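## Task

Lift the carton marked H42 off the bench and set it down on the counter. Every other carton on the bench has to be left in its original place and stance. The H42 carton must not topple or finish leaning, or the task fails. It has to rest on the counter by itself, not be held there by the robot.

## Robot and tools

ROBOT. A simulated Hello Robot Stretch 4 with a single arm. It has an omni-wheel base, a lift that slides up a mast, an arm that telescopes straight forward, a three-joint wrist (yaw, pitch, roll) and a two-finger gripper. It stands about 1.6 m tall, and the base rim lies within 0.23 m of the base origin. Loose objects may occasionally get a brief nudge from the scene.

FRAMES. Base frame: origin on the floor below the base centre, x ahead, y to the left, z up. hand_pose is reported in this frame and marks a point between the open fingertips; with all wrist joints at 0 its axes line up with the base frame. Its printed position can be somewhat wrong. The odometry frame is the base frame as it stood when the scene began.

execute_actions. Argument "actions" is a list holding one action or none; an empty list only returns state and pictures. Optional "cameras": a list drawn from head_camera, head_left_camera, head_right_camera, wrist_camera, all (omitted, null or ["all"] gives all; [] gives none; an unknown name rejects the call). One action may combine "base" and "joints", plus optional "pace" and "contact_limits"; or it is {"end_of_arm": "enable_torque"} by itself. All motions in an action start together and may finish at different times.
- base: exactly one relative offset from where the base was last reported. translate_m: straight drive in metres, positive forward, -2 to 2. strafe_m: sideways slide in metres, positive left, -2 to 2. rotate_rad: turn in place in radians, positive counter-clockwise seen from above, -3.2 to 3.2.
- joints: absolute targets by name (these are joint goals, not offsets). lift_m 0 to 1.2 m; arm_m 0 to 0.55 m extension; wrist_yaw_rad -1.134 to 4.276 (0 ahead, positive left, 3.14 folded back, past 3.4 the arm may block); wrist_pitch_rad -1.117 to 4.259 (0 level, 1.57 pointing down); wrist_roll_rad -1.117 to 4.259 (0 keeps fingers level, positive turns clockwise viewed from behind); gripper_m -0.038 to 0.141 m fingertip gap (negative means fingers pressing together). Done tolerances: ±0.004 for lift, arm, gripper; ±0.02 yaw and roll; ±0.05 pitch. A joint target past its range is clipped and run with a note; any other bad value or unknown key refuses the whole call.
- pace: "slow", "default", "fast", "max". Base top speeds 0.1/0.3/0.4/0.6 m/s and 1/2/3/4 rad/s; with lift above 0.2 these drop, to 0.3 m/s and 1 rad/s at lift 1.2.
- contact_limits: only {"arm_m": value}, 0 (softest) to 0.75 (firmest), default 0.5; the arm stops when it pushes harder.
- Each action lasts at most 15 s. A joint or base left out of an action may still be driving to its earlier target without the status showing it.
wait: "seconds" 0 to 10; commands nothing, returns state and pictures.
zoom_image: "camera" plus "region" [x0, y0, x1, y1] in pixels of that camera's latest full image, top-left origin, at most 504 x 504.
finished_scene: "scene" 1 or 2; final, reports success and gives the next task. Ending a reply with no tool call ends all scenes.

CAMERAS. head_camera (420x560) on the mast top looks forward and down; turn the base to look elsewhere. head_left_camera and head_right_camera (420x672 fisheyes) look more steeply down and show base and arm. wrist_camera (616x392) looks along the fingers, fingertips near the bottom. Calibration lines give K and T_world_to_cam (base frame to camera); errors grow for the wrist camera with the arm out. A unfolding trick at scene start: lift_m 0.4 with wrist_yaw_rad 0 together.

RESULT LINES. base_status and joint_status: "done"; "off_target" (stopped short, maybe still pushing); "contact_stop_at_<key>" (blocked, now slack: a slack lift may sag, slack wheels may roll); "limit_stop_at_<name>", including own_body (about to hit itself; more likely with pitch below -0.2 and roll below -0.4 or above 4) and tilt (leaning over 6 degrees, lift/arm/wheels go slack); "time_out"; "torque_fault" (a wrist or gripper motor went limp; send enable_torque). on_its_own lists what wasn't commanded; "held at" is a target. lidar_m: 12 distances in metres, 30-degree sectors, first ahead then counter-clockwise (4th left, 7th behind, 10th right); "-" is nothing seen or closer than 0.25 m; it sees tabletops but misses clear items and thin legs. wrist_depth_mm: 7x7 grid of depths 100 to 2000 mm. base_odometry counts wheel turns, so slips count as travel; if turned_by_wheels and turned_by_imu differ by over ~0.1 rad, something was hit. base_tilt in degrees, forward and right positive, with a fixed offset up to 1.5. motor_effort: percent of maximum, bracket is the action's peak; wheel values positive mean turning right. An unusual resting effort suggests a load or contact.

GRIPPING. Command gripper_m under the carton's width; deeper squeezes pull it toward the wrist by up to a third of the shortfall. The gripper reading and "done" don't prove a hold; check gripper effort. If fingertips jam on a surface, raise the lift.

AVOID. Don't knock other cartons, drop, slam or shove hard. Don't drive or turn carrying over 1 kg with arm_m above 0.2, especially at fast paces; steady pulls with a high gripper can tip the robot. More than about 2 kg in a level gripper faults the wrist. Release the carton upright and let it stand unaided before ending.

Each tool is called after "Emit:" in YAML: its name, and indented under it one key for each argument.

## Session

Emit:
execute_actions:
  actions: []

Scene clock: 0.00 s.
base_odometry: x=+0.000 y=+0.000 heading=+0.000 (m, m, rad; odometry frame)
turned_by_wheels: +0.000 (rad since the last result)
turned_by_imu: +0.000 (rad since the last result)
base_tilt: forward=+0.0 right=+0.4 (deg)
lidar_m: 2.55 0.87 0.65 0.60 0.67 1.71 1.64 1.94 1.45 0.76 0.80 1.11
base_status: not commanded
joint_positions: lift_m=+0.268 arm_m=+0.001 wrist_yaw_rad=+3.180 wrist_pitch_rad=-0.015 wrist_roll_rad=-0.007 gripper_m=+0.057
joint_status: not commanded
motor_effort: lift_m=+20 arm_m=+0 wrist_yaw_rad=-2 wrist_pitch_rad=-4 wrist_roll_rad=+0 gripper_m=-4 wheel_0=-1 wheel_1=+0 wheel_2=+0 (%)
hand_pose: x=-0.1196 y=+0.0762 z=+0.4508 quat_wxyz=(-0.019, +0.007, -0.003, +1.000) (m; base frame)
wrist_depth_mm: - 135 236 - - - - / - 113 135 - - - - / - 118 143 - - - - / 138 137 234 - - - - / 214 - - - - - - / 221 1499 196 1499 216 1430 1366 / 223 976 1098 - 1025 976 1008
pictures: head_camera, head_left_camera, head_right_camera, wrist_camera
Images, in order (width x height): head_camera 420x560, head_left_camera 420x672, head_right_camera 420x672, wrist_camera 616x392.

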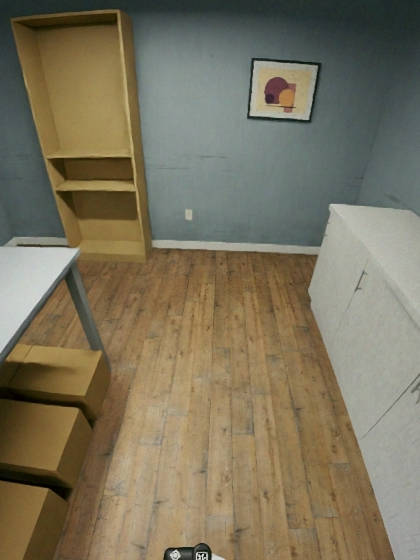

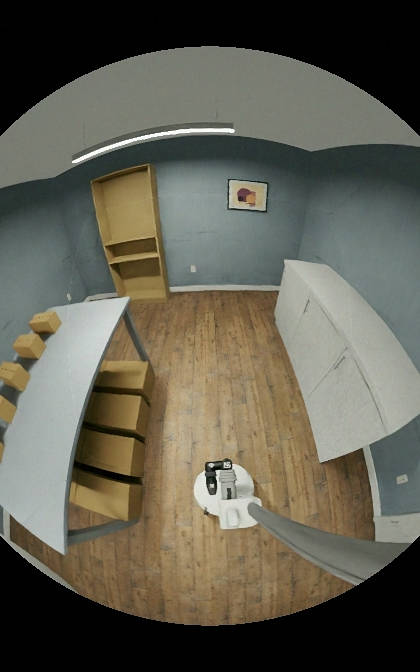

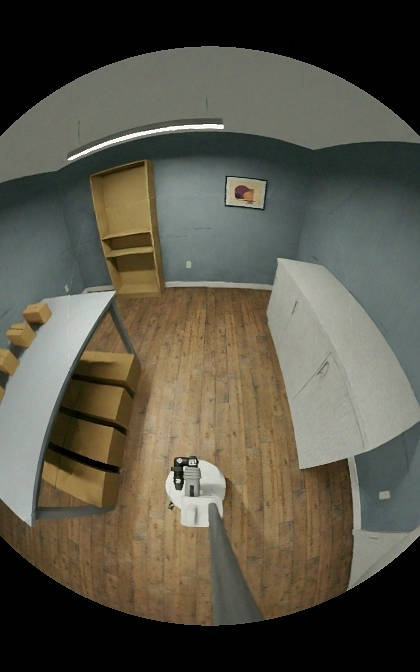

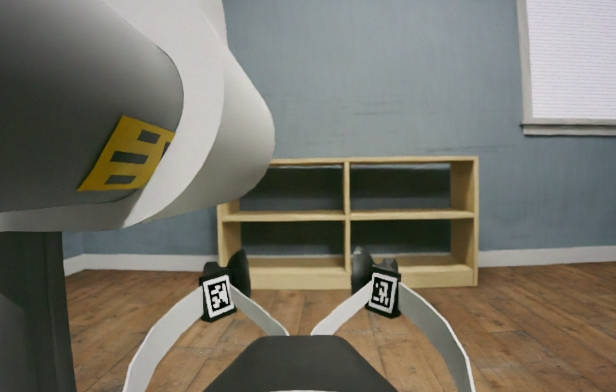

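Emit:
execute_actions:
  actions:
    - {"base":{"rotate_rad":1.57},"joints":{"lift_m":1.1}}

Scene clock: 11.07 s.
base_odometry: x=+0.000 y=+0.000 heading=+1.569 (m, m, rad; odometry frame)
turned_by_wheels: +1.569 (rad since the last result)
turned_by_imu: +1.602 (rad since the last result)
base_tilt: forward=+0.1 right=+0.4 (deg)
lidar_m: 0.61 0.66 1.70 1.64 1.93 1.44 0.77 0.80 1.11 2.50 0.87 0.66
base_status: done
joint_positions: lift_m=+1.100 arm_m=+0.001 wrist_yaw_rad=+3.180 wrist_pitch_rad=-0.015 wrist_roll_rad=-0.007 gripper_m=+0.057
joint_status: all done
motor_effort: lift_m=+23(25) arm_m=+0(0) wrist_yaw_rad=-4(0) wrist_pitch_rad=-5(5) wrist_roll_rad=-1(2) gripper_m=-3(4) wheel_0=-3(8) wheel_1=-2(11) wheel_2=-2(9) (%)
hand_pose: x=-0.1196 y=+0.0762 z=+1.2822 quat_wxyz=(-0.019, +0.007, -0.003, +1.000) (m; base frame)
wrist_depth_mm: - 135 236 1499 1464 1430 1430 / - 113 135 1499 1499 1464 1464 / - 118 142 1499 1464 1464 1464 / 138 137 234 1499 1464 1499 1464 / 213 1576 1537 1537 1499 1464 1464 / 221 1255 196 1537 215 1537 1430 / 223 917 931 - 1537 1499 1499
pictures: head_camera, head_left_camera, head_right_camera, wrist_camera
camera_calibration (this result's frames):
wrist_camera: T_world_to_cam=[[-0.00998046, 0.999946, -0.00291422, -0.0794309], [0.0165397, -0.00274889, -0.999859, 1.33366], [-0.999813, -0.0100273, -0.0165114, 0.127078], [0, 0, 0, 1]] pos_world=[0.104203, 0.0843669, 1.33534]
Images, in order (width x height): head_camera 420x560, head_left_camera 420x672, head_right_camera 420x672, wrist_camera 616x392.

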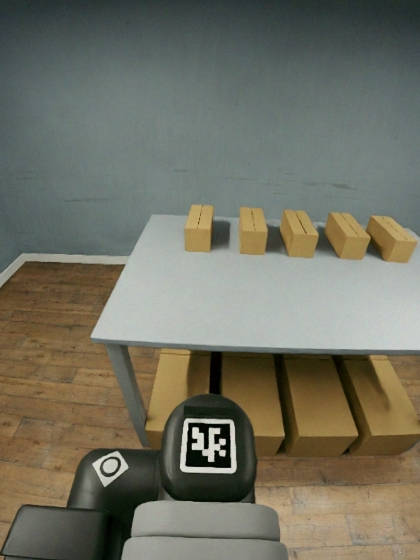

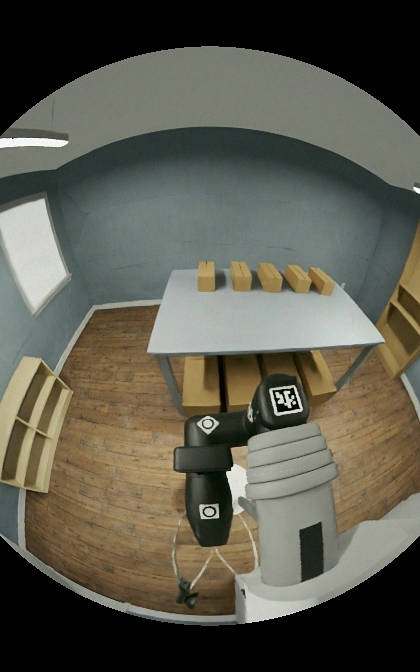

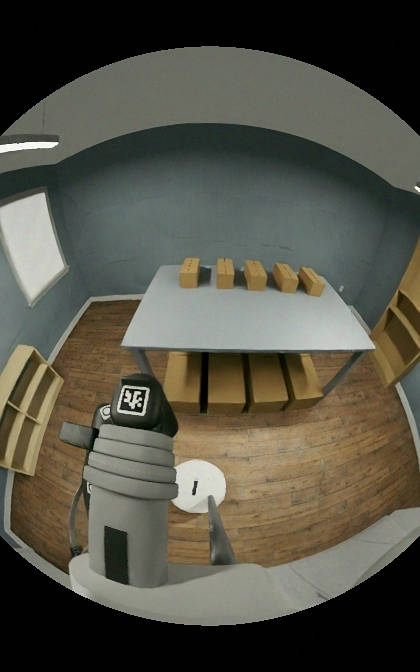

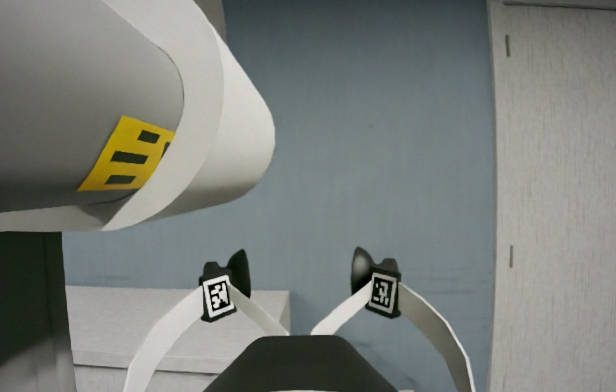

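Emit:
zoom_image:
  camera: "head_camera"
  region: [170,190,420,280]

Emit:
execute_actions:
  actions:
    - {"joints":{"wrist_yaw_rad":0,"lift_m":0.9,"wrist_pitch_rad":0.3}}

Region (170, 190, 420, 280) of head_camera's 420x560 image, scaled by 2.016, with more detail than that image has; it fills the top 181 rows of this view, and the rest is white.

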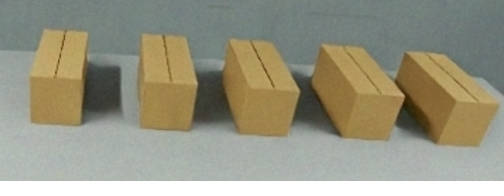

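Scene clock: 19.27 s.
base_odometry: x=+0.000 y=+0.000 heading=+1.569 (m, m, rad; odometry frame)
turned_by_wheels: +0.000 (rad since the last result)
turned_by_imu: -0.001 (rad since the last result)
base_tilt: forward=+0.0 right=+0.4 (deg)
lidar_m: 0.61 0.65 1.70 1.65 1.94 1.43 0.76 0.79 1.11 2.51 0.89 0.65
base_status: not commanded
joint_positions: lift_m=+0.900 arm_m=+0.001 wrist_yaw_rad=+0.000 wrist_pitch_rad=+0.302 wrist_roll_rad=-0.007 gripper_m=+0.057
joint_status: all done
motor_effort: lift_m=+17(20) arm_m=+0(0) wrist_yaw_rad=-3(8) wrist_pitch_rad=-3(3) wrist_roll_rad=+0(1) gripper_m=-3(1) wheel_0=-3(3) wheel_1=-2(2) wheel_2=-2(2) (%)
hand_pose: x=+0.4475 y=-0.0873 z=+0.9927 quat_wxyz=(+0.989, -0.003, +0.150, +0.001) (m; base frame)
wrist_depth_mm: 1921 1921 1921 1983 1983 1983 1921 / - - - 1983 - 1983 1983 / - - 891 904 891 904 904 / 580 574 569 564 559 549 549 / 462 459 430 455 427 445 439 / 525 1756 196 1336 215 1281 1281 / 539 1397 1118 - 1118 1042 1078
pictures: head_camera, head_left_camera, head_right_camera, wrist_camera
camera_calibration (this result's frames):
wrist_camera: T_world_to_cam=[[-0.0278233, -0.999594, 0.00614803, -0.0867165], [-0.326775, 0.0032828, -0.945096, 1.13418], [0.944693, -0.0283047, -0.326734, 0.123881], [0, 0, 0, 1]] pos_world=[0.25118, -0.0868981, 1.11292]
Images, in order (width x height): head_camera 420x560, head_left_camera 420x672, head_right_camera 420x672, wrist_camera 616x392.

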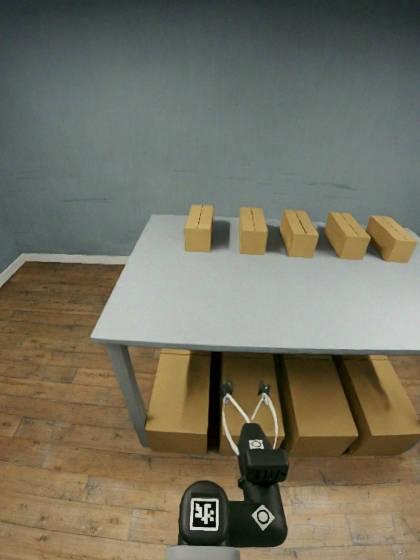

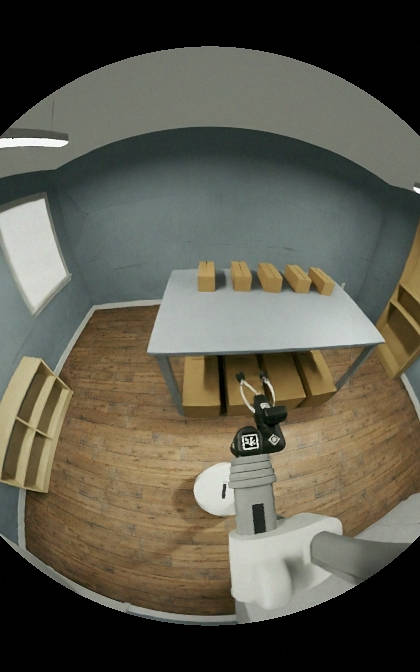

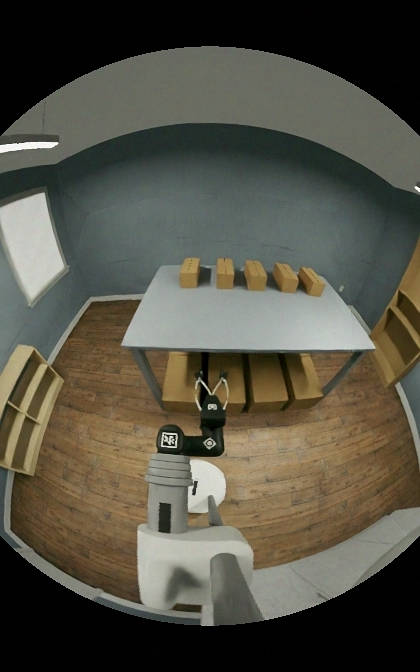

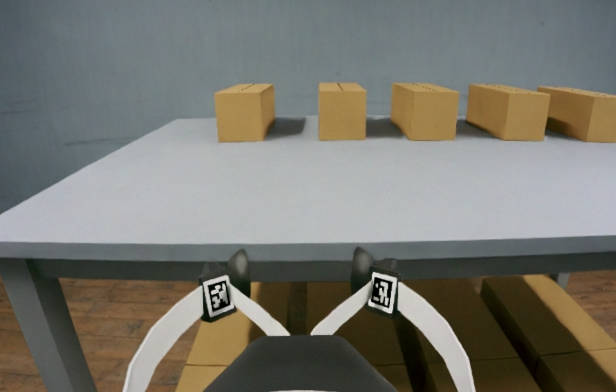

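Emit:
execute_actions:
  actions:
    - {"base":{"strafe_m":0.8},"joints":{"wrist_yaw_rad":3.14,"wrist_pitch_rad":0,"lift_m":1.05}}
  cameras: []

Emit:
execute_actions:
  actions:
    - {"base":{"translate_m":1.3}}
  cameras: ["head_camera","head_right_camera"]

Scene clock: 43.00 s.
base_odometry: x=-0.800 y=+0.001 heading=+1.569 (m, m, rad; odometry frame)
turned_by_wheels: +0.000 (rad since the last result)
turned_by_imu: -0.002 (rad since the last result)
base_tilt: forward=-0.1 right=+0.3 (deg)
lidar_m: 2.38 1.16 0.88 0.83 0.89 1.41 1.35 1.20 1.17 3.27 0.91 0.76
base_status: done
joint_positions: lift_m=+1.050 arm_m=+0.001 wrist_yaw_rad=+3.140 wrist_pitch_rad=+0.002 wrist_roll_rad=-0.007 gripper_m=+0.057
joint_status: all done
motor_effort: lift_m=+23(27) arm_m=+0(0) wrist_yaw_rad=-1(5) wrist_pitch_rad=-6(10) wrist_roll_rad=+0(1) gripper_m=-4(3) wheel_0=-3(12) wheel_1=+2(13) wheel_2=+0(1) (%)
hand_pose: x=-0.1163 y=+0.0879 z=+1.2273 quat_wxyz=(+0.001, -0.001, -0.003, +1.000) (m; base frame)
wrist_depth_mm: - 134 1464 1430 1430 1430 1464 / - 120 166 1464 1464 1430 1464 / - 127 180 1464 1499 1464 1499 / 137 138 1537 1464 1464 1499 1499 / 1499 1499 1537 1499 1499 1464 1499 / 1308 1537 196 1537 216 1499 1499 / 1336 1537 1537 - 1499 1499 1499
pictures: none
No camera images: the call's "cameras" was empty. Leave "cameras" out to get every camera's image.

Scene clock: 48.83 s.
base_odometry: x=-0.799 y=+1.301 heading=+1.570 (m, m, rad; odometry frame)
turned_by_wheels: +0.000 (rad since the last result)
turned_by_imu: -0.007 (rad since the last result)
base_tilt: forward=+0.0 right=+0.4 (deg)
lidar_m: 1.07 1.12 1.21 1.17 0.96 1.20 2.66 0.64 0.47 0.42 0.46 1.12
base_status: done
joint_positions: lift_m=+1.050 arm_m=+0.001 wrist_yaw_rad=+3.140 wrist_pitch_rad=+0.002 wrist_roll_rad=-0.007 gripper_m=+0.057
joint_status: not commanded
motor_effort: lift_m=+22(23) arm_m=+0(1) wrist_yaw_rad=+0(1) wrist_pitch_rad=-5(5) wrist_roll_rad=-1(0) gripper_m=-3(2) wheel_0=+2(7) wheel_1=+3(5) wheel_2=+1(11) (%)
hand_pose: x=-0.1163 y=+0.0879 z=+1.2273 quat_wxyz=(+0.001, -0.001, -0.003, +1.000) (m; base frame)
wrist_depth_mm: - 133 - - - - 1618 / - 120 165 - - - 1618 / - 127 180 - - - 1661 / 137 138 - - - - 1661 / - - - - - - 1661 / - - 196 - 216 1921 1618 / - - - - - 1618 1308
pictures: head_camera, head_right_camera
Images, in order (width x height): head_camera 420x560, head_right_camera 420x672.

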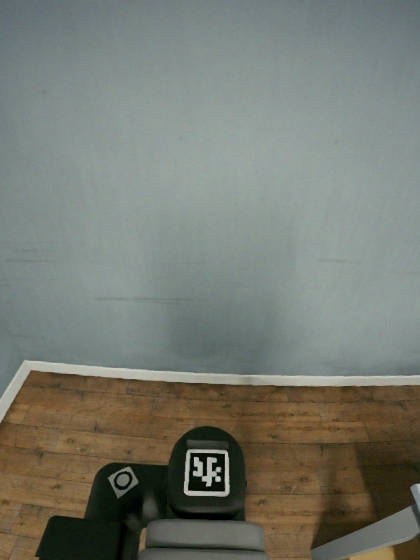

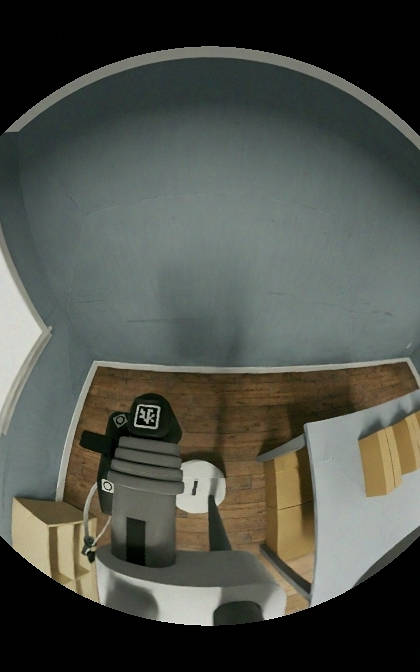

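Emit:
execute_actions:
  actions:
    - {"base":{"translate_m":0.68}}
  cameras: []

Emit:
execute_actions:
  actions:
    - {"base":{"rotate_rad":-2.2}}
  cameras: ["head_camera","head_left_camera"]

Scene clock: 57.10 s.
base_odometry: x=-0.798 y=+1.981 heading=+1.570 (m, m, rad; odometry frame)
turned_by_wheels: +0.000 (rad since the last result)
turned_by_imu: -0.004 (rad since the last result)
base_tilt: forward=-0.1 right=+0.4 (deg)
lidar_m: 0.39 0.41 0.58 1.16 1.23 1.41 3.38 0.64 0.63 1.51 0.57 0.41
base_status: done
joint_positions: lift_m=+1.050 arm_m=+0.001 wrist_yaw_rad=+3.140 wrist_pitch_rad=+0.002 wrist_roll_rad=-0.007 gripper_m=+0.057
joint_status: not commanded
motor_effort: lift_m=+22(22) arm_m=+0(0) wrist_yaw_rad=-1(0) wrist_pitch_rad=-6(6) wrist_roll_rad=+0(1) gripper_m=-3(2) wheel_0=+2(9) wheel_1=+3(7) wheel_2=-1(10) (%)
hand_pose: x=-0.1163 y=+0.0879 z=+1.2273 quat_wxyz=(+0.001, -0.001, -0.003, +1.000) (m; base frame)
wrist_depth_mm: - 133 - - - - 1576 / - 120 166 - - - 1618 / - 127 180 - - - 1618 / 137 137 - - - - 1618 / - - - - - - 1618 / 946 1281 196 - 216 1921 1618 / 798 - - - - 1430 1308
pictures: none
No camera images: the call's "cameras" was empty. Leave "cameras" out to get every camera's image.

Scene clock: 59.90 s.
base_odometry: x=-0.798 y=+1.981 heading=-0.629 (m, m, rad; odometry frame)
turned_by_wheels: -2.199 (rad since the last result)
turned_by_imu: -2.248 (rad since the last result)
base_tilt: forward=+0.0 right=+0.5 (deg)
lidar_m: 0.62 1.21 0.64 0.43 0.38 0.41 0.52 1.14 1.19 1.44 2.45 0.72
base_status: done
joint_positions: lift_m=+1.050 arm_m=+0.001 wrist_yaw_rad=+3.140 wrist_pitch_rad=+0.002 wrist_roll_rad=-0.007 gripper_m=+0.057
joint_status: not commanded
motor_effort: lift_m=+22(22) arm_m=+0(0) wrist_yaw_rad=-1(2) wrist_pitch_rad=-5(5) wrist_roll_rad=+1(0) gripper_m=-5(2) wheel_0=+4(7) wheel_1=+3(5) wheel_2=+3(9) (%)
hand_pose: x=-0.1163 y=+0.0879 z=+1.2273 quat_wxyz=(+0.001, -0.001, -0.003, +1.000) (m; base frame)
wrist_depth_mm: - 133 778 647 492 392 340 / - 120 166 647 496 394 342 / - 127 180 661 504 399 345 / 137 138 854 668 504 404 347 / 1118 1255 931 676 477 404 349 / 1098 1205 196 654 216 407 351 / 1118 1205 1118 - 496 389 351
pictures: head_camera, head_left_camera
Images, in order (width x height): head_camera 420x560, head_left_camera 420x672.

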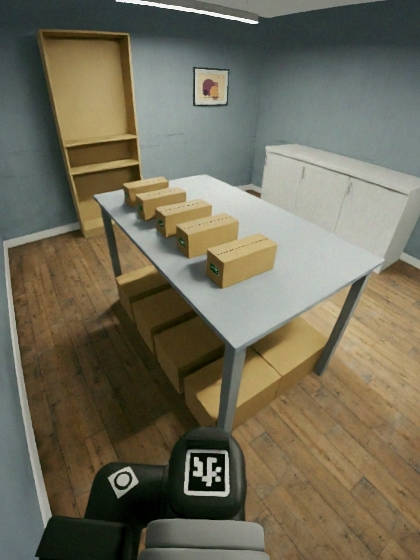

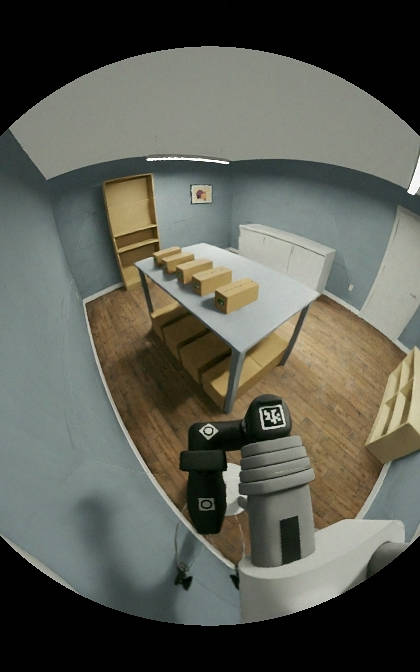

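Emit:
zoom_image:
  camera: "head_camera"
  region: [110,170,290,300]

Emit:
execute_actions:
  actions:
    - {"base":{"rotate_rad":0.67}}
  cameras: ["head_camera","head_left_camera"]

Region (110, 170, 290, 300) of head_camera's 420x560 image, scaled by 2.800, with more detail than that image has.

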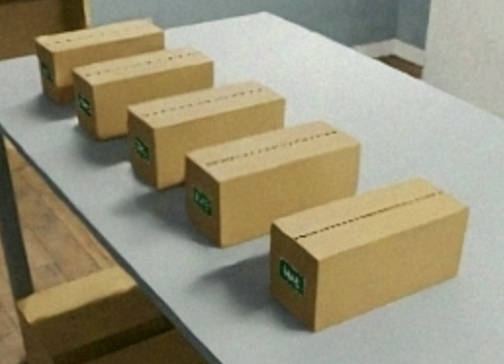

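Scene clock: 68.70 s.
base_odometry: x=-0.798 y=+1.981 heading=+0.040 (m, m, rad; odometry frame)
turned_by_wheels: +0.669 (rad since the last result)
turned_by_imu: +0.683 (rad since the last result)
base_tilt: forward=+0.0 right=+0.5 (deg)
lidar_m: 1.32 0.54 0.40 0.39 0.42 0.59 1.16 1.26 1.42 2.95 0.62 0.65
base_status: done
joint_positions: lift_m=+1.050 arm_m=+0.001 wrist_yaw_rad=+3.140 wrist_pitch_rad=+0.002 wrist_roll_rad=-0.007 gripper_m=+0.057
joint_status: not commanded
motor_effort: lift_m=+22(22) arm_m=+0(0) wrist_yaw_rad=+0(2) wrist_pitch_rad=-6(6) wrist_roll_rad=-2(0) gripper_m=-4(3) wheel_0=-3(8) wheel_1=-4(8) wheel_2=-2(9) (%)
hand_pose: x=-0.1163 y=+0.0879 z=+1.2273 quat_wxyz=(+0.001, -0.001, -0.003, +1.000) (m; base frame)
wrist_depth_mm: - 133 1281 1281 1281 676 469 / - 120 166 1308 1308 691 477 / - 127 180 1308 1308 699 477 / 137 137 1308 1336 1308 699 477 / 1366 1366 1366 1336 1182 707 473 / 1366 1366 196 1366 216 699 484 / 1366 1366 1366 - 1336 615 480
pictures: head_camera, head_left_camera
Images, in order (width x height): head_camera 420x560, head_left_camera 420x672.

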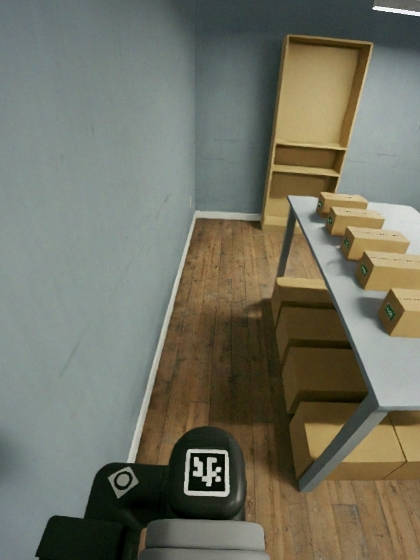

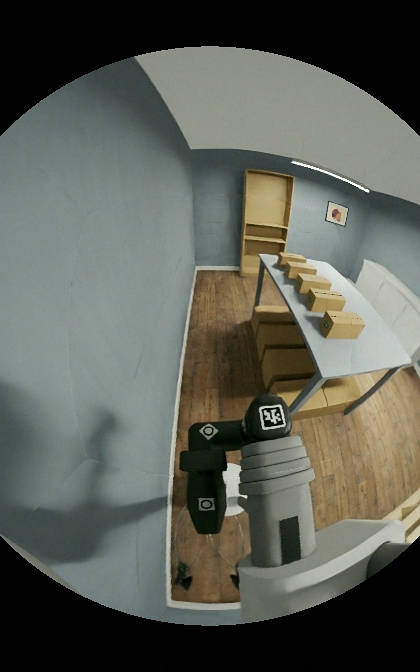

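Emit:
execute_actions:
  actions:
    - {"base":{"translate_m":1.0}}
  cameras: []

Emit:
execute_actions:
  actions:
    - {"base":{"rotate_rad":-1.57}}
  cameras: ["head_camera","head_left_camera"]

Emit:
zoom_image:
  camera: "head_camera"
  region: [0,200,420,340]

Scene clock: 78.03 s.
base_odometry: x=+0.201 y=+2.022 heading=+0.041 (m, m, rad; odometry frame)
turned_by_wheels: +0.000 (rad since the last result)
turned_by_imu: -0.006 (rad since the last result)
base_tilt: forward=+0.0 right=+0.4 (deg)
lidar_m: 1.19 0.48 0.36 0.34 0.37 0.53 1.75 0.65 0.49 0.44 0.49 0.71
base_status: done
joint_positions: lift_m=+1.050 arm_m=+0.001 wrist_yaw_rad=+3.140 wrist_pitch_rad=+0.002 wrist_roll_rad=-0.007 gripper_m=+0.057
joint_status: not commanded
motor_effort: lift_m=+22(22) arm_m=+0(0) wrist_yaw_rad=-1(2) wrist_pitch_rad=-6(6) wrist_roll_rad=+0(1) gripper_m=-2(3) wheel_0=+2(7) wheel_1=+2(5) wheel_2=-2(10) (%)
hand_pose: x=-0.1163 y=+0.0879 z=+1.2274 quat_wxyz=(+0.001, -0.001, -0.003, +1.000) (m; base frame)
wrist_depth_mm: - 134 - - 1229 569 397 / - 120 166 - 1255 574 407 / - 127 180 - 1308 585 413 / 137 138 - - 1308 597 402 / - - - - 991 597 415 / - - 196 - 216 585 413 / - - - - 1138 521 407
pictures: none
No camera images: the call's "cameras" was empty. Leave "cameras" out to get every camera's image.

Scene clock: 80.40 s.
base_odometry: x=+0.201 y=+2.022 heading=-1.529 (m, m, rad; odometry frame)
turned_by_wheels: -1.569 (rad since the last result)
turned_by_imu: -1.604 (rad since the last result)
base_tilt: forward=-0.1 right=+0.4 (deg)
lidar_m: 0.46 0.50 0.71 1.20 0.48 0.35 0.34 0.37 0.53 1.64 0.65 0.48
base_status: done
joint_positions: lift_m=+1.050 arm_m=+0.001 wrist_yaw_rad=+3.140 wrist_pitch_rad=+0.002 wrist_roll_rad=-0.007 gripper_m=+0.057
joint_status: not commanded
motor_effort: lift_m=+22(22) arm_m=+0(0) wrist_yaw_rad=-1(0) wrist_pitch_rad=-6(6) wrist_roll_rad=+0(1) gripper_m=-3(5) wheel_0=+4(6) wheel_1=+3(6) wheel_2=+2(7) (%)
hand_pose: x=-0.1163 y=+0.0879 z=+1.2274 quat_wxyz=(+0.001, -0.001, -0.003, +1.000) (m; base frame)
wrist_depth_mm: - 134 452 449 449 445 442 / - 120 166 455 452 445 449 / - 127 180 459 455 452 449 / 137 138 462 462 459 452 452 / 473 469 469 469 466 462 455 / 480 477 196 469 216 462 462 / 484 480 480 - 469 469 466
pictures: head_camera, head_left_camera
Images, in order (width x height): head_camera 420x560, head_left_camera 420x672.

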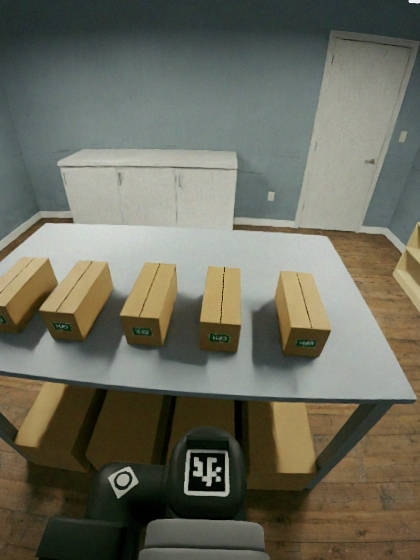

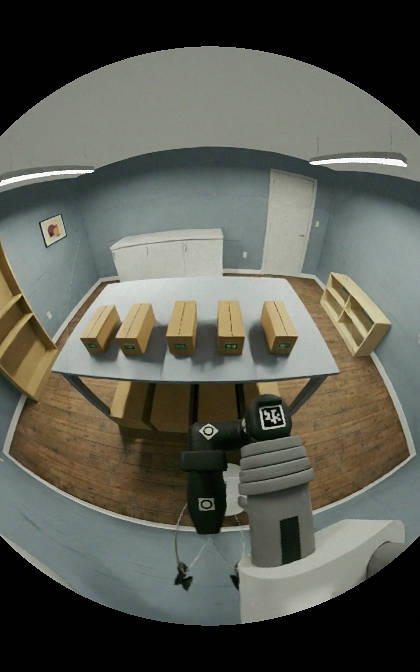

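Region (0, 200, 420, 340) of head_camera's 420x560 image, scaled by 1.200, with more detail than that image has.

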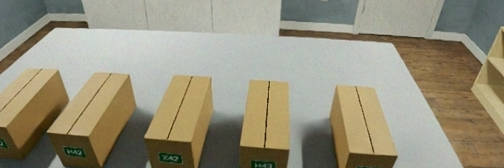

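Emit:
zoom_image:
  camera: "head_camera"
  region: [0,290,170,360]

Emit:
zoom_image:
  camera: "head_camera"
  region: [170,290,340,370]

Region (0, 290, 170, 360) of head_camera's 420x560 image, scaled by 2.965, with more detail than that image has; it fills the top 208 rows of this view, and the rest is white.

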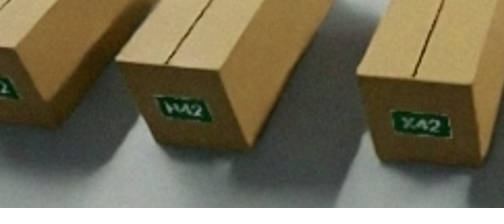

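Region (170, 290, 340, 370) of head_camera's 420x560 image, scaled by 2.965, with more detail than that image has; it fills the top 237 rows of this view, and the rest is white.

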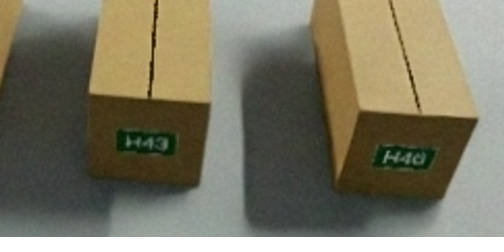

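Emit:
execute_actions:
  actions:
    - {"base":{"strafe_m":0.52},"joints":{"wrist_yaw_rad":0,"gripper_m":0.14,"lift_m":1.1}}
  cameras: []

Emit:
execute_actions:
  actions:
    - {"joints":{"wrist_pitch_rad":0.6}}

Scene clock: 94.63 s.
base_odometry: x=+0.720 y=+2.044 heading=-1.529 (m, m, rad; odometry frame)
turned_by_wheels: +0.000 (rad since the last result)
turned_by_imu: -0.002 (rad since the last result)
base_tilt: forward=-0.1 right=+0.4 (deg)
lidar_m: 0.47 0.51 1.79 1.14 0.47 0.34 0.32 0.34 0.50 1.54 0.69 0.50
base_status: done
joint_positions: lift_m=+1.100 arm_m=+0.001 wrist_yaw_rad=+0.000 wrist_pitch_rad=+0.002 wrist_roll_rad=-0.007 gripper_m=+0.140
joint_status: all done
motor_effort: lift_m=+22(23) arm_m=+0(1) wrist_yaw_rad=-2(8) wrist_pitch_rad=-5(6) wrist_roll_rad=-1(1) gripper_m=+1(5) wheel_0=-2(11) wheel_1=+1(10) wheel_2=+0(0) (%)
hand_pose: x=+0.4605 y=-0.0874 z=+1.2773 quat_wxyz=(+1.000, -0.003, +0.001, +0.000) (m; base frame)
wrist_depth_mm: - - - - - - - / - - - - - - - / - - - - - - - / - - - - - - - / - - - - - - - / - 1008 1008 1182 976 1025 1060 / - 640 627 - 798 597 609
pictures: none
No camera images: the call's "cameras" was empty. Leave "cameras" out to get every camera's image.

Scene clock: 95.53 s.
base_odometry: x=+0.720 y=+2.044 heading=-1.529 (m, m, rad; odometry frame)
turned_by_wheels: +0.000 (rad since the last result)
turned_by_imu: +0.000 (rad since the last result)
base_tilt: forward=+0.0 right=+0.5 (deg)
lidar_m: 0.46 0.52 1.81 1.15 0.45 0.33 0.31 0.34 0.50 1.55 0.69 0.50
base_status: not commanded
joint_positions: lift_m=+1.100 arm_m=+0.001 wrist_yaw_rad=+0.000 wrist_pitch_rad=+0.601 wrist_roll_rad=-0.007 gripper_m=+0.140
joint_status: all done
motor_effort: lift_m=+22(22) arm_m=+0(0) wrist_yaw_rad=+0(2) wrist_pitch_rad=-1(1) wrist_roll_rad=+1(1) gripper_m=+1(1) wheel_0=-3(2) wheel_1=+1(1) wheel_2=+0(0) (%)
hand_pose: x=+0.4099 y=-0.0874 z=+1.1149 quat_wxyz=(+0.955, -0.003, +0.296, +0.001) (m; base frame)
wrist_depth_mm: - - - - - - - / - 1098 1008 991 991 991 1025 / - 549 691 512 715 521 597 / 621 477 591 459 609 466 559 / 508 517 512 496 512 500 500 / 436 418 418 439 418 421 433 / 1308 1308 1025 - 1060 1008 1042
pictures: head_camera, head_left_camera, head_right_camera, wrist_camera
camera_calibration (this result's frames):
wrist_camera: T_world_to_cam=[[-0.0249762, -0.999588, 0.0141743, -0.0986909], [-0.591049, 0.00333015, -0.806628, 1.19131], [0.806249, -0.0285242, -0.590889, 0.550501], [0, 0, 0, 1]] pos_world=[0.257817, -0.0869148, 1.28763]
Images, in order (width x height): head_camera 420x560, head_left_camera 420x672, head_right_camera 420x672, wrist_camera 616x392.

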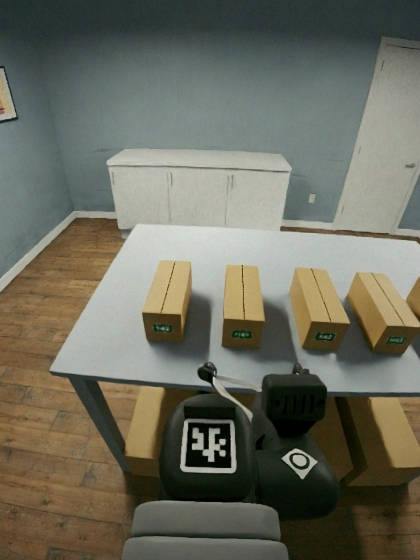

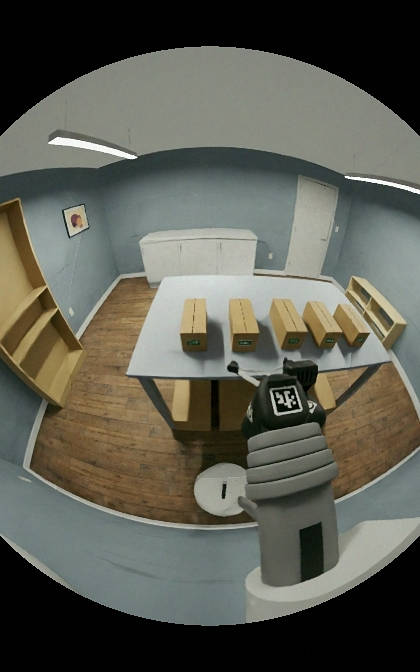

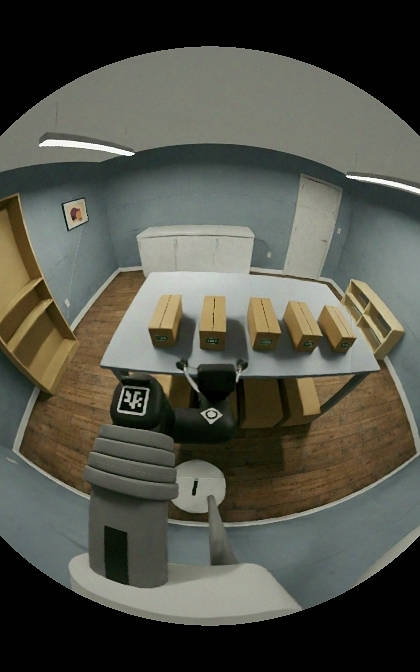

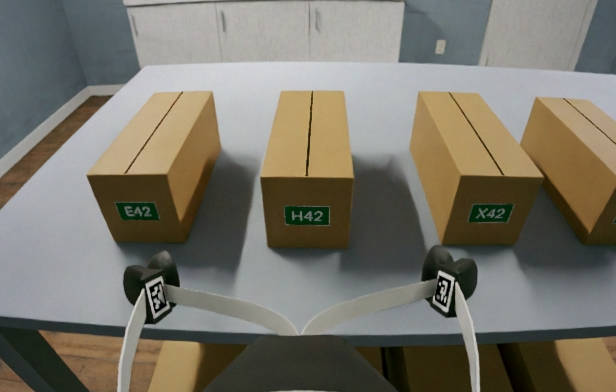

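Emit:
execute_actions:
  actions:
    - {"joints":{"wrist_pitch_rad":0.3,"lift_m":0.9}}
  cameras: []

Emit:
execute_actions:
  actions:
    - {"joints":{"arm_m":0.13}}
  cameras: ["head_camera","wrist_camera"]

Scene clock: 106.20 s.
base_odometry: x=+0.720 y=+2.044 heading=-1.529 (m, m, rad; odometry frame)
turned_by_wheels: +0.000 (rad since the last result)
turned_by_imu: -0.001 (rad since the last result)
base_tilt: forward=+0.0 right=+0.5 (deg)
lidar_m: 0.48 0.52 1.79 1.14 0.45 0.34 0.32 0.34 0.49 1.54 0.66 0.50
base_status: not commanded
joint_positions: lift_m=+0.900 arm_m=+0.001 wrist_yaw_rad=+0.000 wrist_pitch_rad=+0.303 wrist_roll_rad=-0.007 gripper_m=+0.140
joint_status: all done
motor_effort: lift_m=+17(21) arm_m=-1(1) wrist_yaw_rad=+0(2) wrist_pitch_rad=-6(10) wrist_roll_rad=-2(1) gripper_m=+0(1) wheel_0=-2(2) wheel_1=+1(1) wheel_2=+0(0) (%)
hand_pose: x=+0.4474 y=-0.0874 z=+0.9925 quat_wxyz=(+0.989, -0.003, +0.151, +0.001) (m; base frame)
wrist_depth_mm: - - - - - - - / - - - - - - - / - 421 621 387 809 424 384 / 492 415 525 399 549 410 399 / 404 404 404 404 399 392 392 / 309 298 301 314 294 293 300 / 1397 359 355 - 351 349 1025
pictures: none
No camera images: the call's "cameras" was empty. Leave "cameras" out to get every camera's image.

Scene clock: 107.63 s.
base_odometry: x=+0.720 y=+2.044 heading=-1.529 (m, m, rad; odometry frame)
turned_by_wheels: +0.000 (rad since the last result)
turned_by_imu: +0.000 (rad since the last result)
base_tilt: forward=-0.1 right=+0.5 (deg)
lidar_m: 0.49 0.51 1.80 1.12 0.46 0.33 0.32 0.35 0.50 1.54 0.66 0.51
base_status: not commanded
joint_positions: lift_m=+0.900 arm_m=+0.129 wrist_yaw_rad=+0.000 wrist_pitch_rad=+0.302 wrist_roll_rad=-0.007 gripper_m=+0.140
joint_status: all done
motor_effort: lift_m=+17(17) arm_m=+7(6) wrist_yaw_rad=-1(0) wrist_pitch_rad=-6(5) wrist_roll_rad=+0(1) gripper_m=-1(0) wheel_0=-3(2) wheel_1=+1(1) wheel_2=+0(0) (%)
hand_pose: x=+0.5750 y=-0.0874 z=+0.9926 quat_wxyz=(+0.989, -0.003, +0.151, +0.001) (m; base frame)
wrist_depth_mm: - - - - - - - / - - - - - - - / - 410 917 364 904 436 421 / 276 351 488 264 477 404 279 / 290 325 382 277 357 349 285 / 303 283 287 289 285 289 291 / 257 252 263 - 259 247 -
pictures: head_camera, wrist_camera
camera_calibration (this result's frames):
wrist_camera: T_world_to_cam=[[-0.0280388, -0.999588, 0.00616344, -0.0831193], [-0.32729, 0.00335426, -0.944918, 1.17583], [0.944508, -0.0285116, -0.327249, 0.00398627], [0, 0, 0, 1]] pos_world=[0.378741, -0.0869155, 1.11288]
Images, in order (width x height): head_camera 420x560, wrist_camera 616x392.

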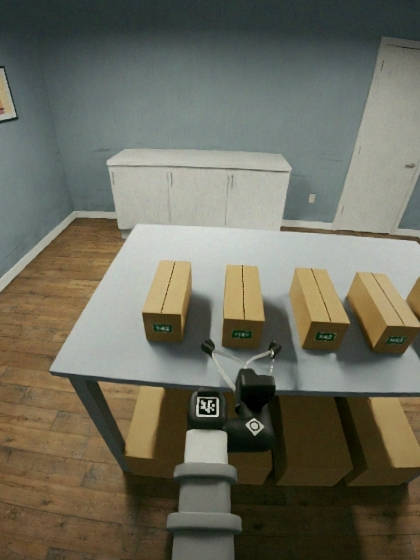

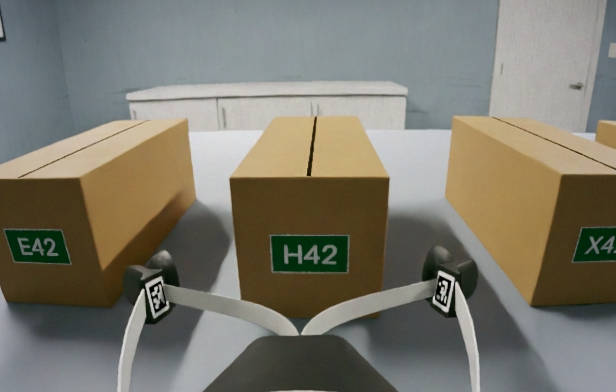

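Emit:
execute_actions:
  actions:
    - {"base":{"strafe_m":-0.006}}
  cameras: []

Emit:
execute_actions:
  actions:
    - {"joints":{"arm_m":0.24},"pace":"slow"}
  cameras: ["head_camera","wrist_camera"]

Scene clock: 115.43 s.
base_odometry: x=+0.714 y=+2.044 heading=-1.529 (m, m, rad; odometry frame)
turned_by_wheels: +0.000 (rad since the last result)
turned_by_imu: -0.001 (rad since the last result)
base_tilt: forward=-0.1 right=+0.4 (deg)
lidar_m: 0.48 0.51 1.80 1.14 0.47 0.33 0.32 0.34 0.49 1.54 0.66 0.50
base_status: done
joint_positions: lift_m=+0.900 arm_m=+0.129 wrist_yaw_rad=+0.000 wrist_pitch_rad=+0.302 wrist_roll_rad=-0.007 gripper_m=+0.140
joint_status: not commanded
motor_effort: lift_m=+17(17) arm_m=+8(8) wrist_yaw_rad=+2(3) wrist_pitch_rad=-6(5) wrist_roll_rad=-1(1) gripper_m=-1(2) wheel_0=+0(11) wheel_1=+0(6) wheel_2=+0(0) (%)
hand_pose: x=+0.5750 y=-0.0874 z=+0.9926 quat_wxyz=(+0.989, -0.003, +0.151, +0.001) (m; base frame)
wrist_depth_mm: - - - - - - - / - - - - - - - / - 424 931 364 904 421 421 / 277 366 488 265 512 389 270 / 290 334 362 277 375 349 285 / 303 283 287 287 283 289 293 / 257 252 263 - 259 248 -
pictures: none
No camera images: the call's "cameras" was empty. Leave "cameras" out to get every camera's image.

Scene clock: 117.83 s.
base_odometry: x=+0.714 y=+2.044 heading=-1.529 (m, m, rad; odometry frame)
turned_by_wheels: +0.000 (rad since the last result)
turned_by_imu: -0.001 (rad since the last result)
base_tilt: forward=-0.1 right=+0.3 (deg)
lidar_m: 0.48 0.53 1.80 1.12 0.46 0.34 0.32 0.34 0.51 1.53 0.68 0.51
base_status: not commanded
joint_positions: lift_m=+0.900 arm_m=+0.239 wrist_yaw_rad=+0.000 wrist_pitch_rad=+0.302 wrist_roll_rad=-0.007 gripper_m=+0.140
joint_status: all done
motor_effort: lift_m=+17(17) arm_m=+8(9) wrist_yaw_rad=-1(1) wrist_pitch_rad=-6(5) wrist_roll_rad=-1(2) gripper_m=-2(1) wheel_0=+0(0) wheel_1=+0(1) wheel_2=+0(0) (%)
hand_pose: x=+0.6850 y=-0.0874 z=+0.9926 quat_wxyz=(+0.989, -0.003, +0.151, +0.001) (m; base frame)
wrist_depth_mm: - - - - - - - / - - - - - - - / - 831 931 364 891 798 - / 258 355 242 221 477 402 279 / 243 329 182 181 185 349 278 / 240 282 191 189 195 287 276 / 242 251 208 - 240 247 -
pictures: head_camera, wrist_camera
camera_calibration (this result's frames):
wrist_camera: T_world_to_cam=[[-0.028162, -0.999584, 0.0061633, -0.0799851], [-0.32729, 0.00339473, -0.944918, 1.21182], [0.944504, -0.028628, -0.327249, -0.0998864], [0, 0, 0, 1]] pos_world=[0.488707, -0.0869252, 1.11288]
Images, in order (width x height): head_camera 420x560, wrist_camera 616x392.

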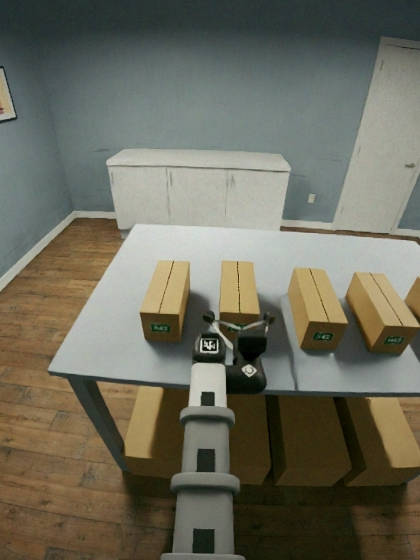

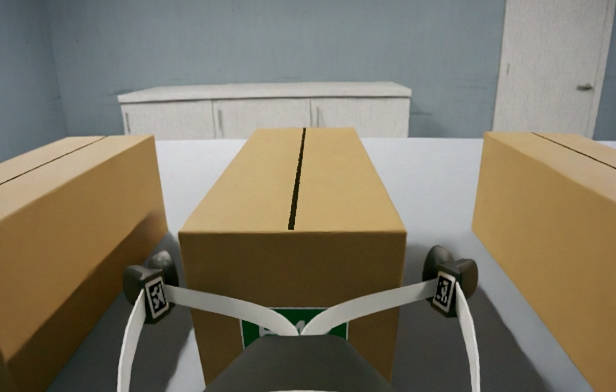

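Emit:
execute_actions:
  actions:
    - {"joints":{"arm_m":0.285},"pace":"slow"}
  cameras: ["head_camera","wrist_camera"]

Scene clock: 125.80 s.
base_odometry: x=+0.714 y=+2.044 heading=-1.529 (m, m, rad; odometry frame)
turned_by_wheels: +0.000 (rad since the last result)
turned_by_imu: -0.001 (rad since the last result)
base_tilt: forward=+0.0 right=+0.4 (deg)
lidar_m: 0.49 0.51 1.81 1.15 0.46 0.34 0.32 0.35 0.49 1.54 0.65 0.50
base_status: not commanded
joint_positions: lift_m=+0.900 arm_m=+0.284 wrist_yaw_rad=+0.000 wrist_pitch_rad=+0.302 wrist_roll_rad=-0.007 gripper_m=+0.140
joint_status: all done
motor_effort: lift_m=+17(17) arm_m=+7(13) wrist_yaw_rad=+0(0) wrist_pitch_rad=-6(5) wrist_roll_rad=-1(0) gripper_m=+2(1) wheel_0=+0(0) wheel_1=+0(0) wheel_2=+0(0) (%)
hand_pose: x=+0.7299 y=-0.0874 z=+0.9926 quat_wxyz=(+0.989, -0.003, +0.151, +0.001) (m; base frame)
wrist_depth_mm: - - - - - - - / - - - - - - - / - - - 362 - - - / 255 351 242 220 477 504 283 / 240 325 182 181 185 349 282 / 238 282 191 189 195 286 278 / 240 250 208 - 240 247 -
pictures: head_camera, wrist_camera
camera_calibration (this result's frames):
wrist_camera: T_world_to_cam=[[-0.0281626, -0.999584, 0.00616349, -0.0787179], [-0.32729, 0.00339476, -0.944918, 1.22655], [0.944504, -0.0286286, -0.327249, -0.142384], [0, 0, 0, 1]] pos_world=[0.533701, -0.0869253, 1.11288]
Images, in order (width x height): head_camera 420x560, wrist_camera 616x392.

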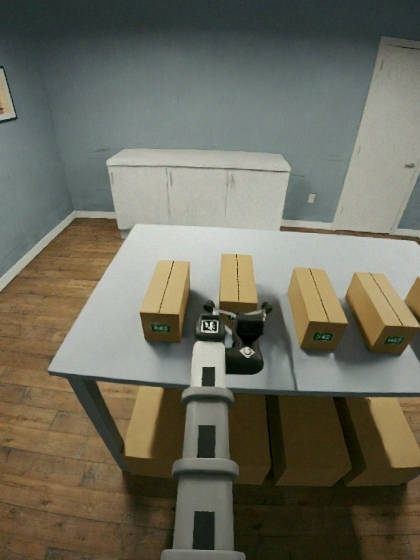

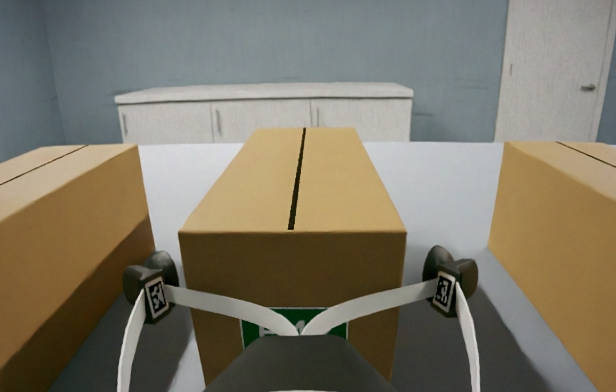

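Emit:
execute_actions:
  actions:
    - {"joints":{"gripper_m":0.03}}
  cameras: []

Emit:
execute_actions:
  actions:
    - {"joints":{"lift_m":0.96},"pace":"slow"}
  cameras: ["head_camera","wrist_camera"]

Scene clock: 132.10 s.
base_odometry: x=+0.714 y=+2.044 heading=-1.529 (m, m, rad; odometry frame)
turned_by_wheels: +0.000 (rad since the last result)
turned_by_imu: -0.001 (rad since the last result)
base_tilt: forward=+0.0 right=+0.4 (deg)
lidar_m: 0.48 0.52 1.80 1.12 0.47 0.33 0.32 0.35 0.49 1.54 0.66 0.51
base_status: not commanded
joint_positions: lift_m=+0.900 arm_m=+0.284 wrist_yaw_rad=+0.000 wrist_pitch_rad=+0.303 wrist_roll_rad=-0.007 gripper_m=+0.031
joint_status: all done
motor_effort: lift_m=+17(17) arm_m=+8(8) wrist_yaw_rad=-1(2) wrist_pitch_rad=-6(6) wrist_roll_rad=-1(1) gripper_m=-32(32) wheel_0=+0(0) wheel_1=+1(0) wheel_2=+0(0) (%)
hand_pose: x=+0.7299 y=-0.0874 z=+0.9925 quat_wxyz=(+0.989, -0.003, +0.151, +0.001) (m; base frame)
wrist_depth_mm: - - - - - - - / - - - - - - - / - - - 340 - - - / 256 353 202 200 237 500 285 / 240 351 164 164 165 368 282 / 237 177 172 174 174 175 278 / 221 251 183 - 186 246 -
pictures: none
No camera images: the call's "cameras" was empty. Leave "cameras" out to get every camera's image.

Scene clock: 133.47 s.
base_odometry: x=+0.714 y=+2.044 heading=-1.529 (m, m, rad; odometry frame)
turned_by_wheels: +0.000 (rad since the last result)
turned_by_imu: +0.000 (rad since the last result)
base_tilt: forward=+0.0 right=+0.3 (deg)
lidar_m: 0.48 0.52 1.79 1.14 0.46 0.34 0.32 0.34 0.49 1.54 0.67 0.52
base_status: not commanded
joint_positions: lift_m=+0.960 arm_m=+0.284 wrist_yaw_rad=+0.000 wrist_pitch_rad=+0.303 wrist_roll_rad=-0.007 gripper_m=+0.031
joint_status: all done
motor_effort: lift_m=+23(25) arm_m=+8(8) wrist_yaw_rad=+0(1) wrist_pitch_rad=-7(6) wrist_roll_rad=+0(0) gripper_m=-34(33) wheel_0=+0(0) wheel_1=+1(1) wheel_2=+0(0) (%)
hand_pose: x=+0.7299 y=-0.0874 z=+1.0519 quat_wxyz=(+0.989, -0.003, +0.151, +0.001) (m; base frame)
wrist_depth_mm: - - - - - - - / - - - - - - - / - - - 340 - - - / - 741 202 200 237 707 707 / 278 349 164 164 165 404 285 / 236 177 172 174 174 175 279 / 221 319 183 - 186 320 -
pictures: head_camera, wrist_camera
camera_calibration (this result's frames):
wrist_camera: T_world_to_cam=[[-0.0281602, -0.999584, 0.0061733, -0.0790963], [-0.327618, 0.00339464, -0.944804, 1.28277], [0.944391, -0.0286284, -0.327577, -0.122511], [0, 0, 0, 1]] pos_world=[0.53373, -0.0869252, 1.17232]
Images, in order (width x height): head_camera 420x560, wrist_camera 616x392.

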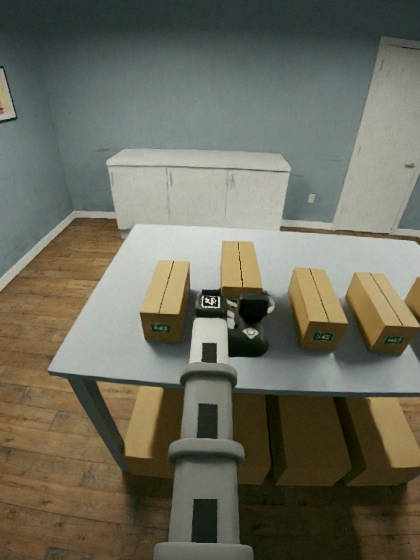

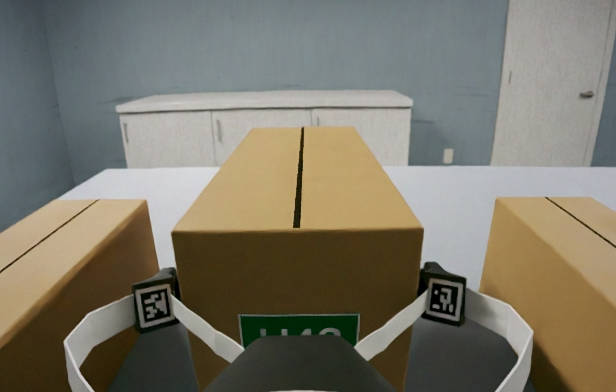

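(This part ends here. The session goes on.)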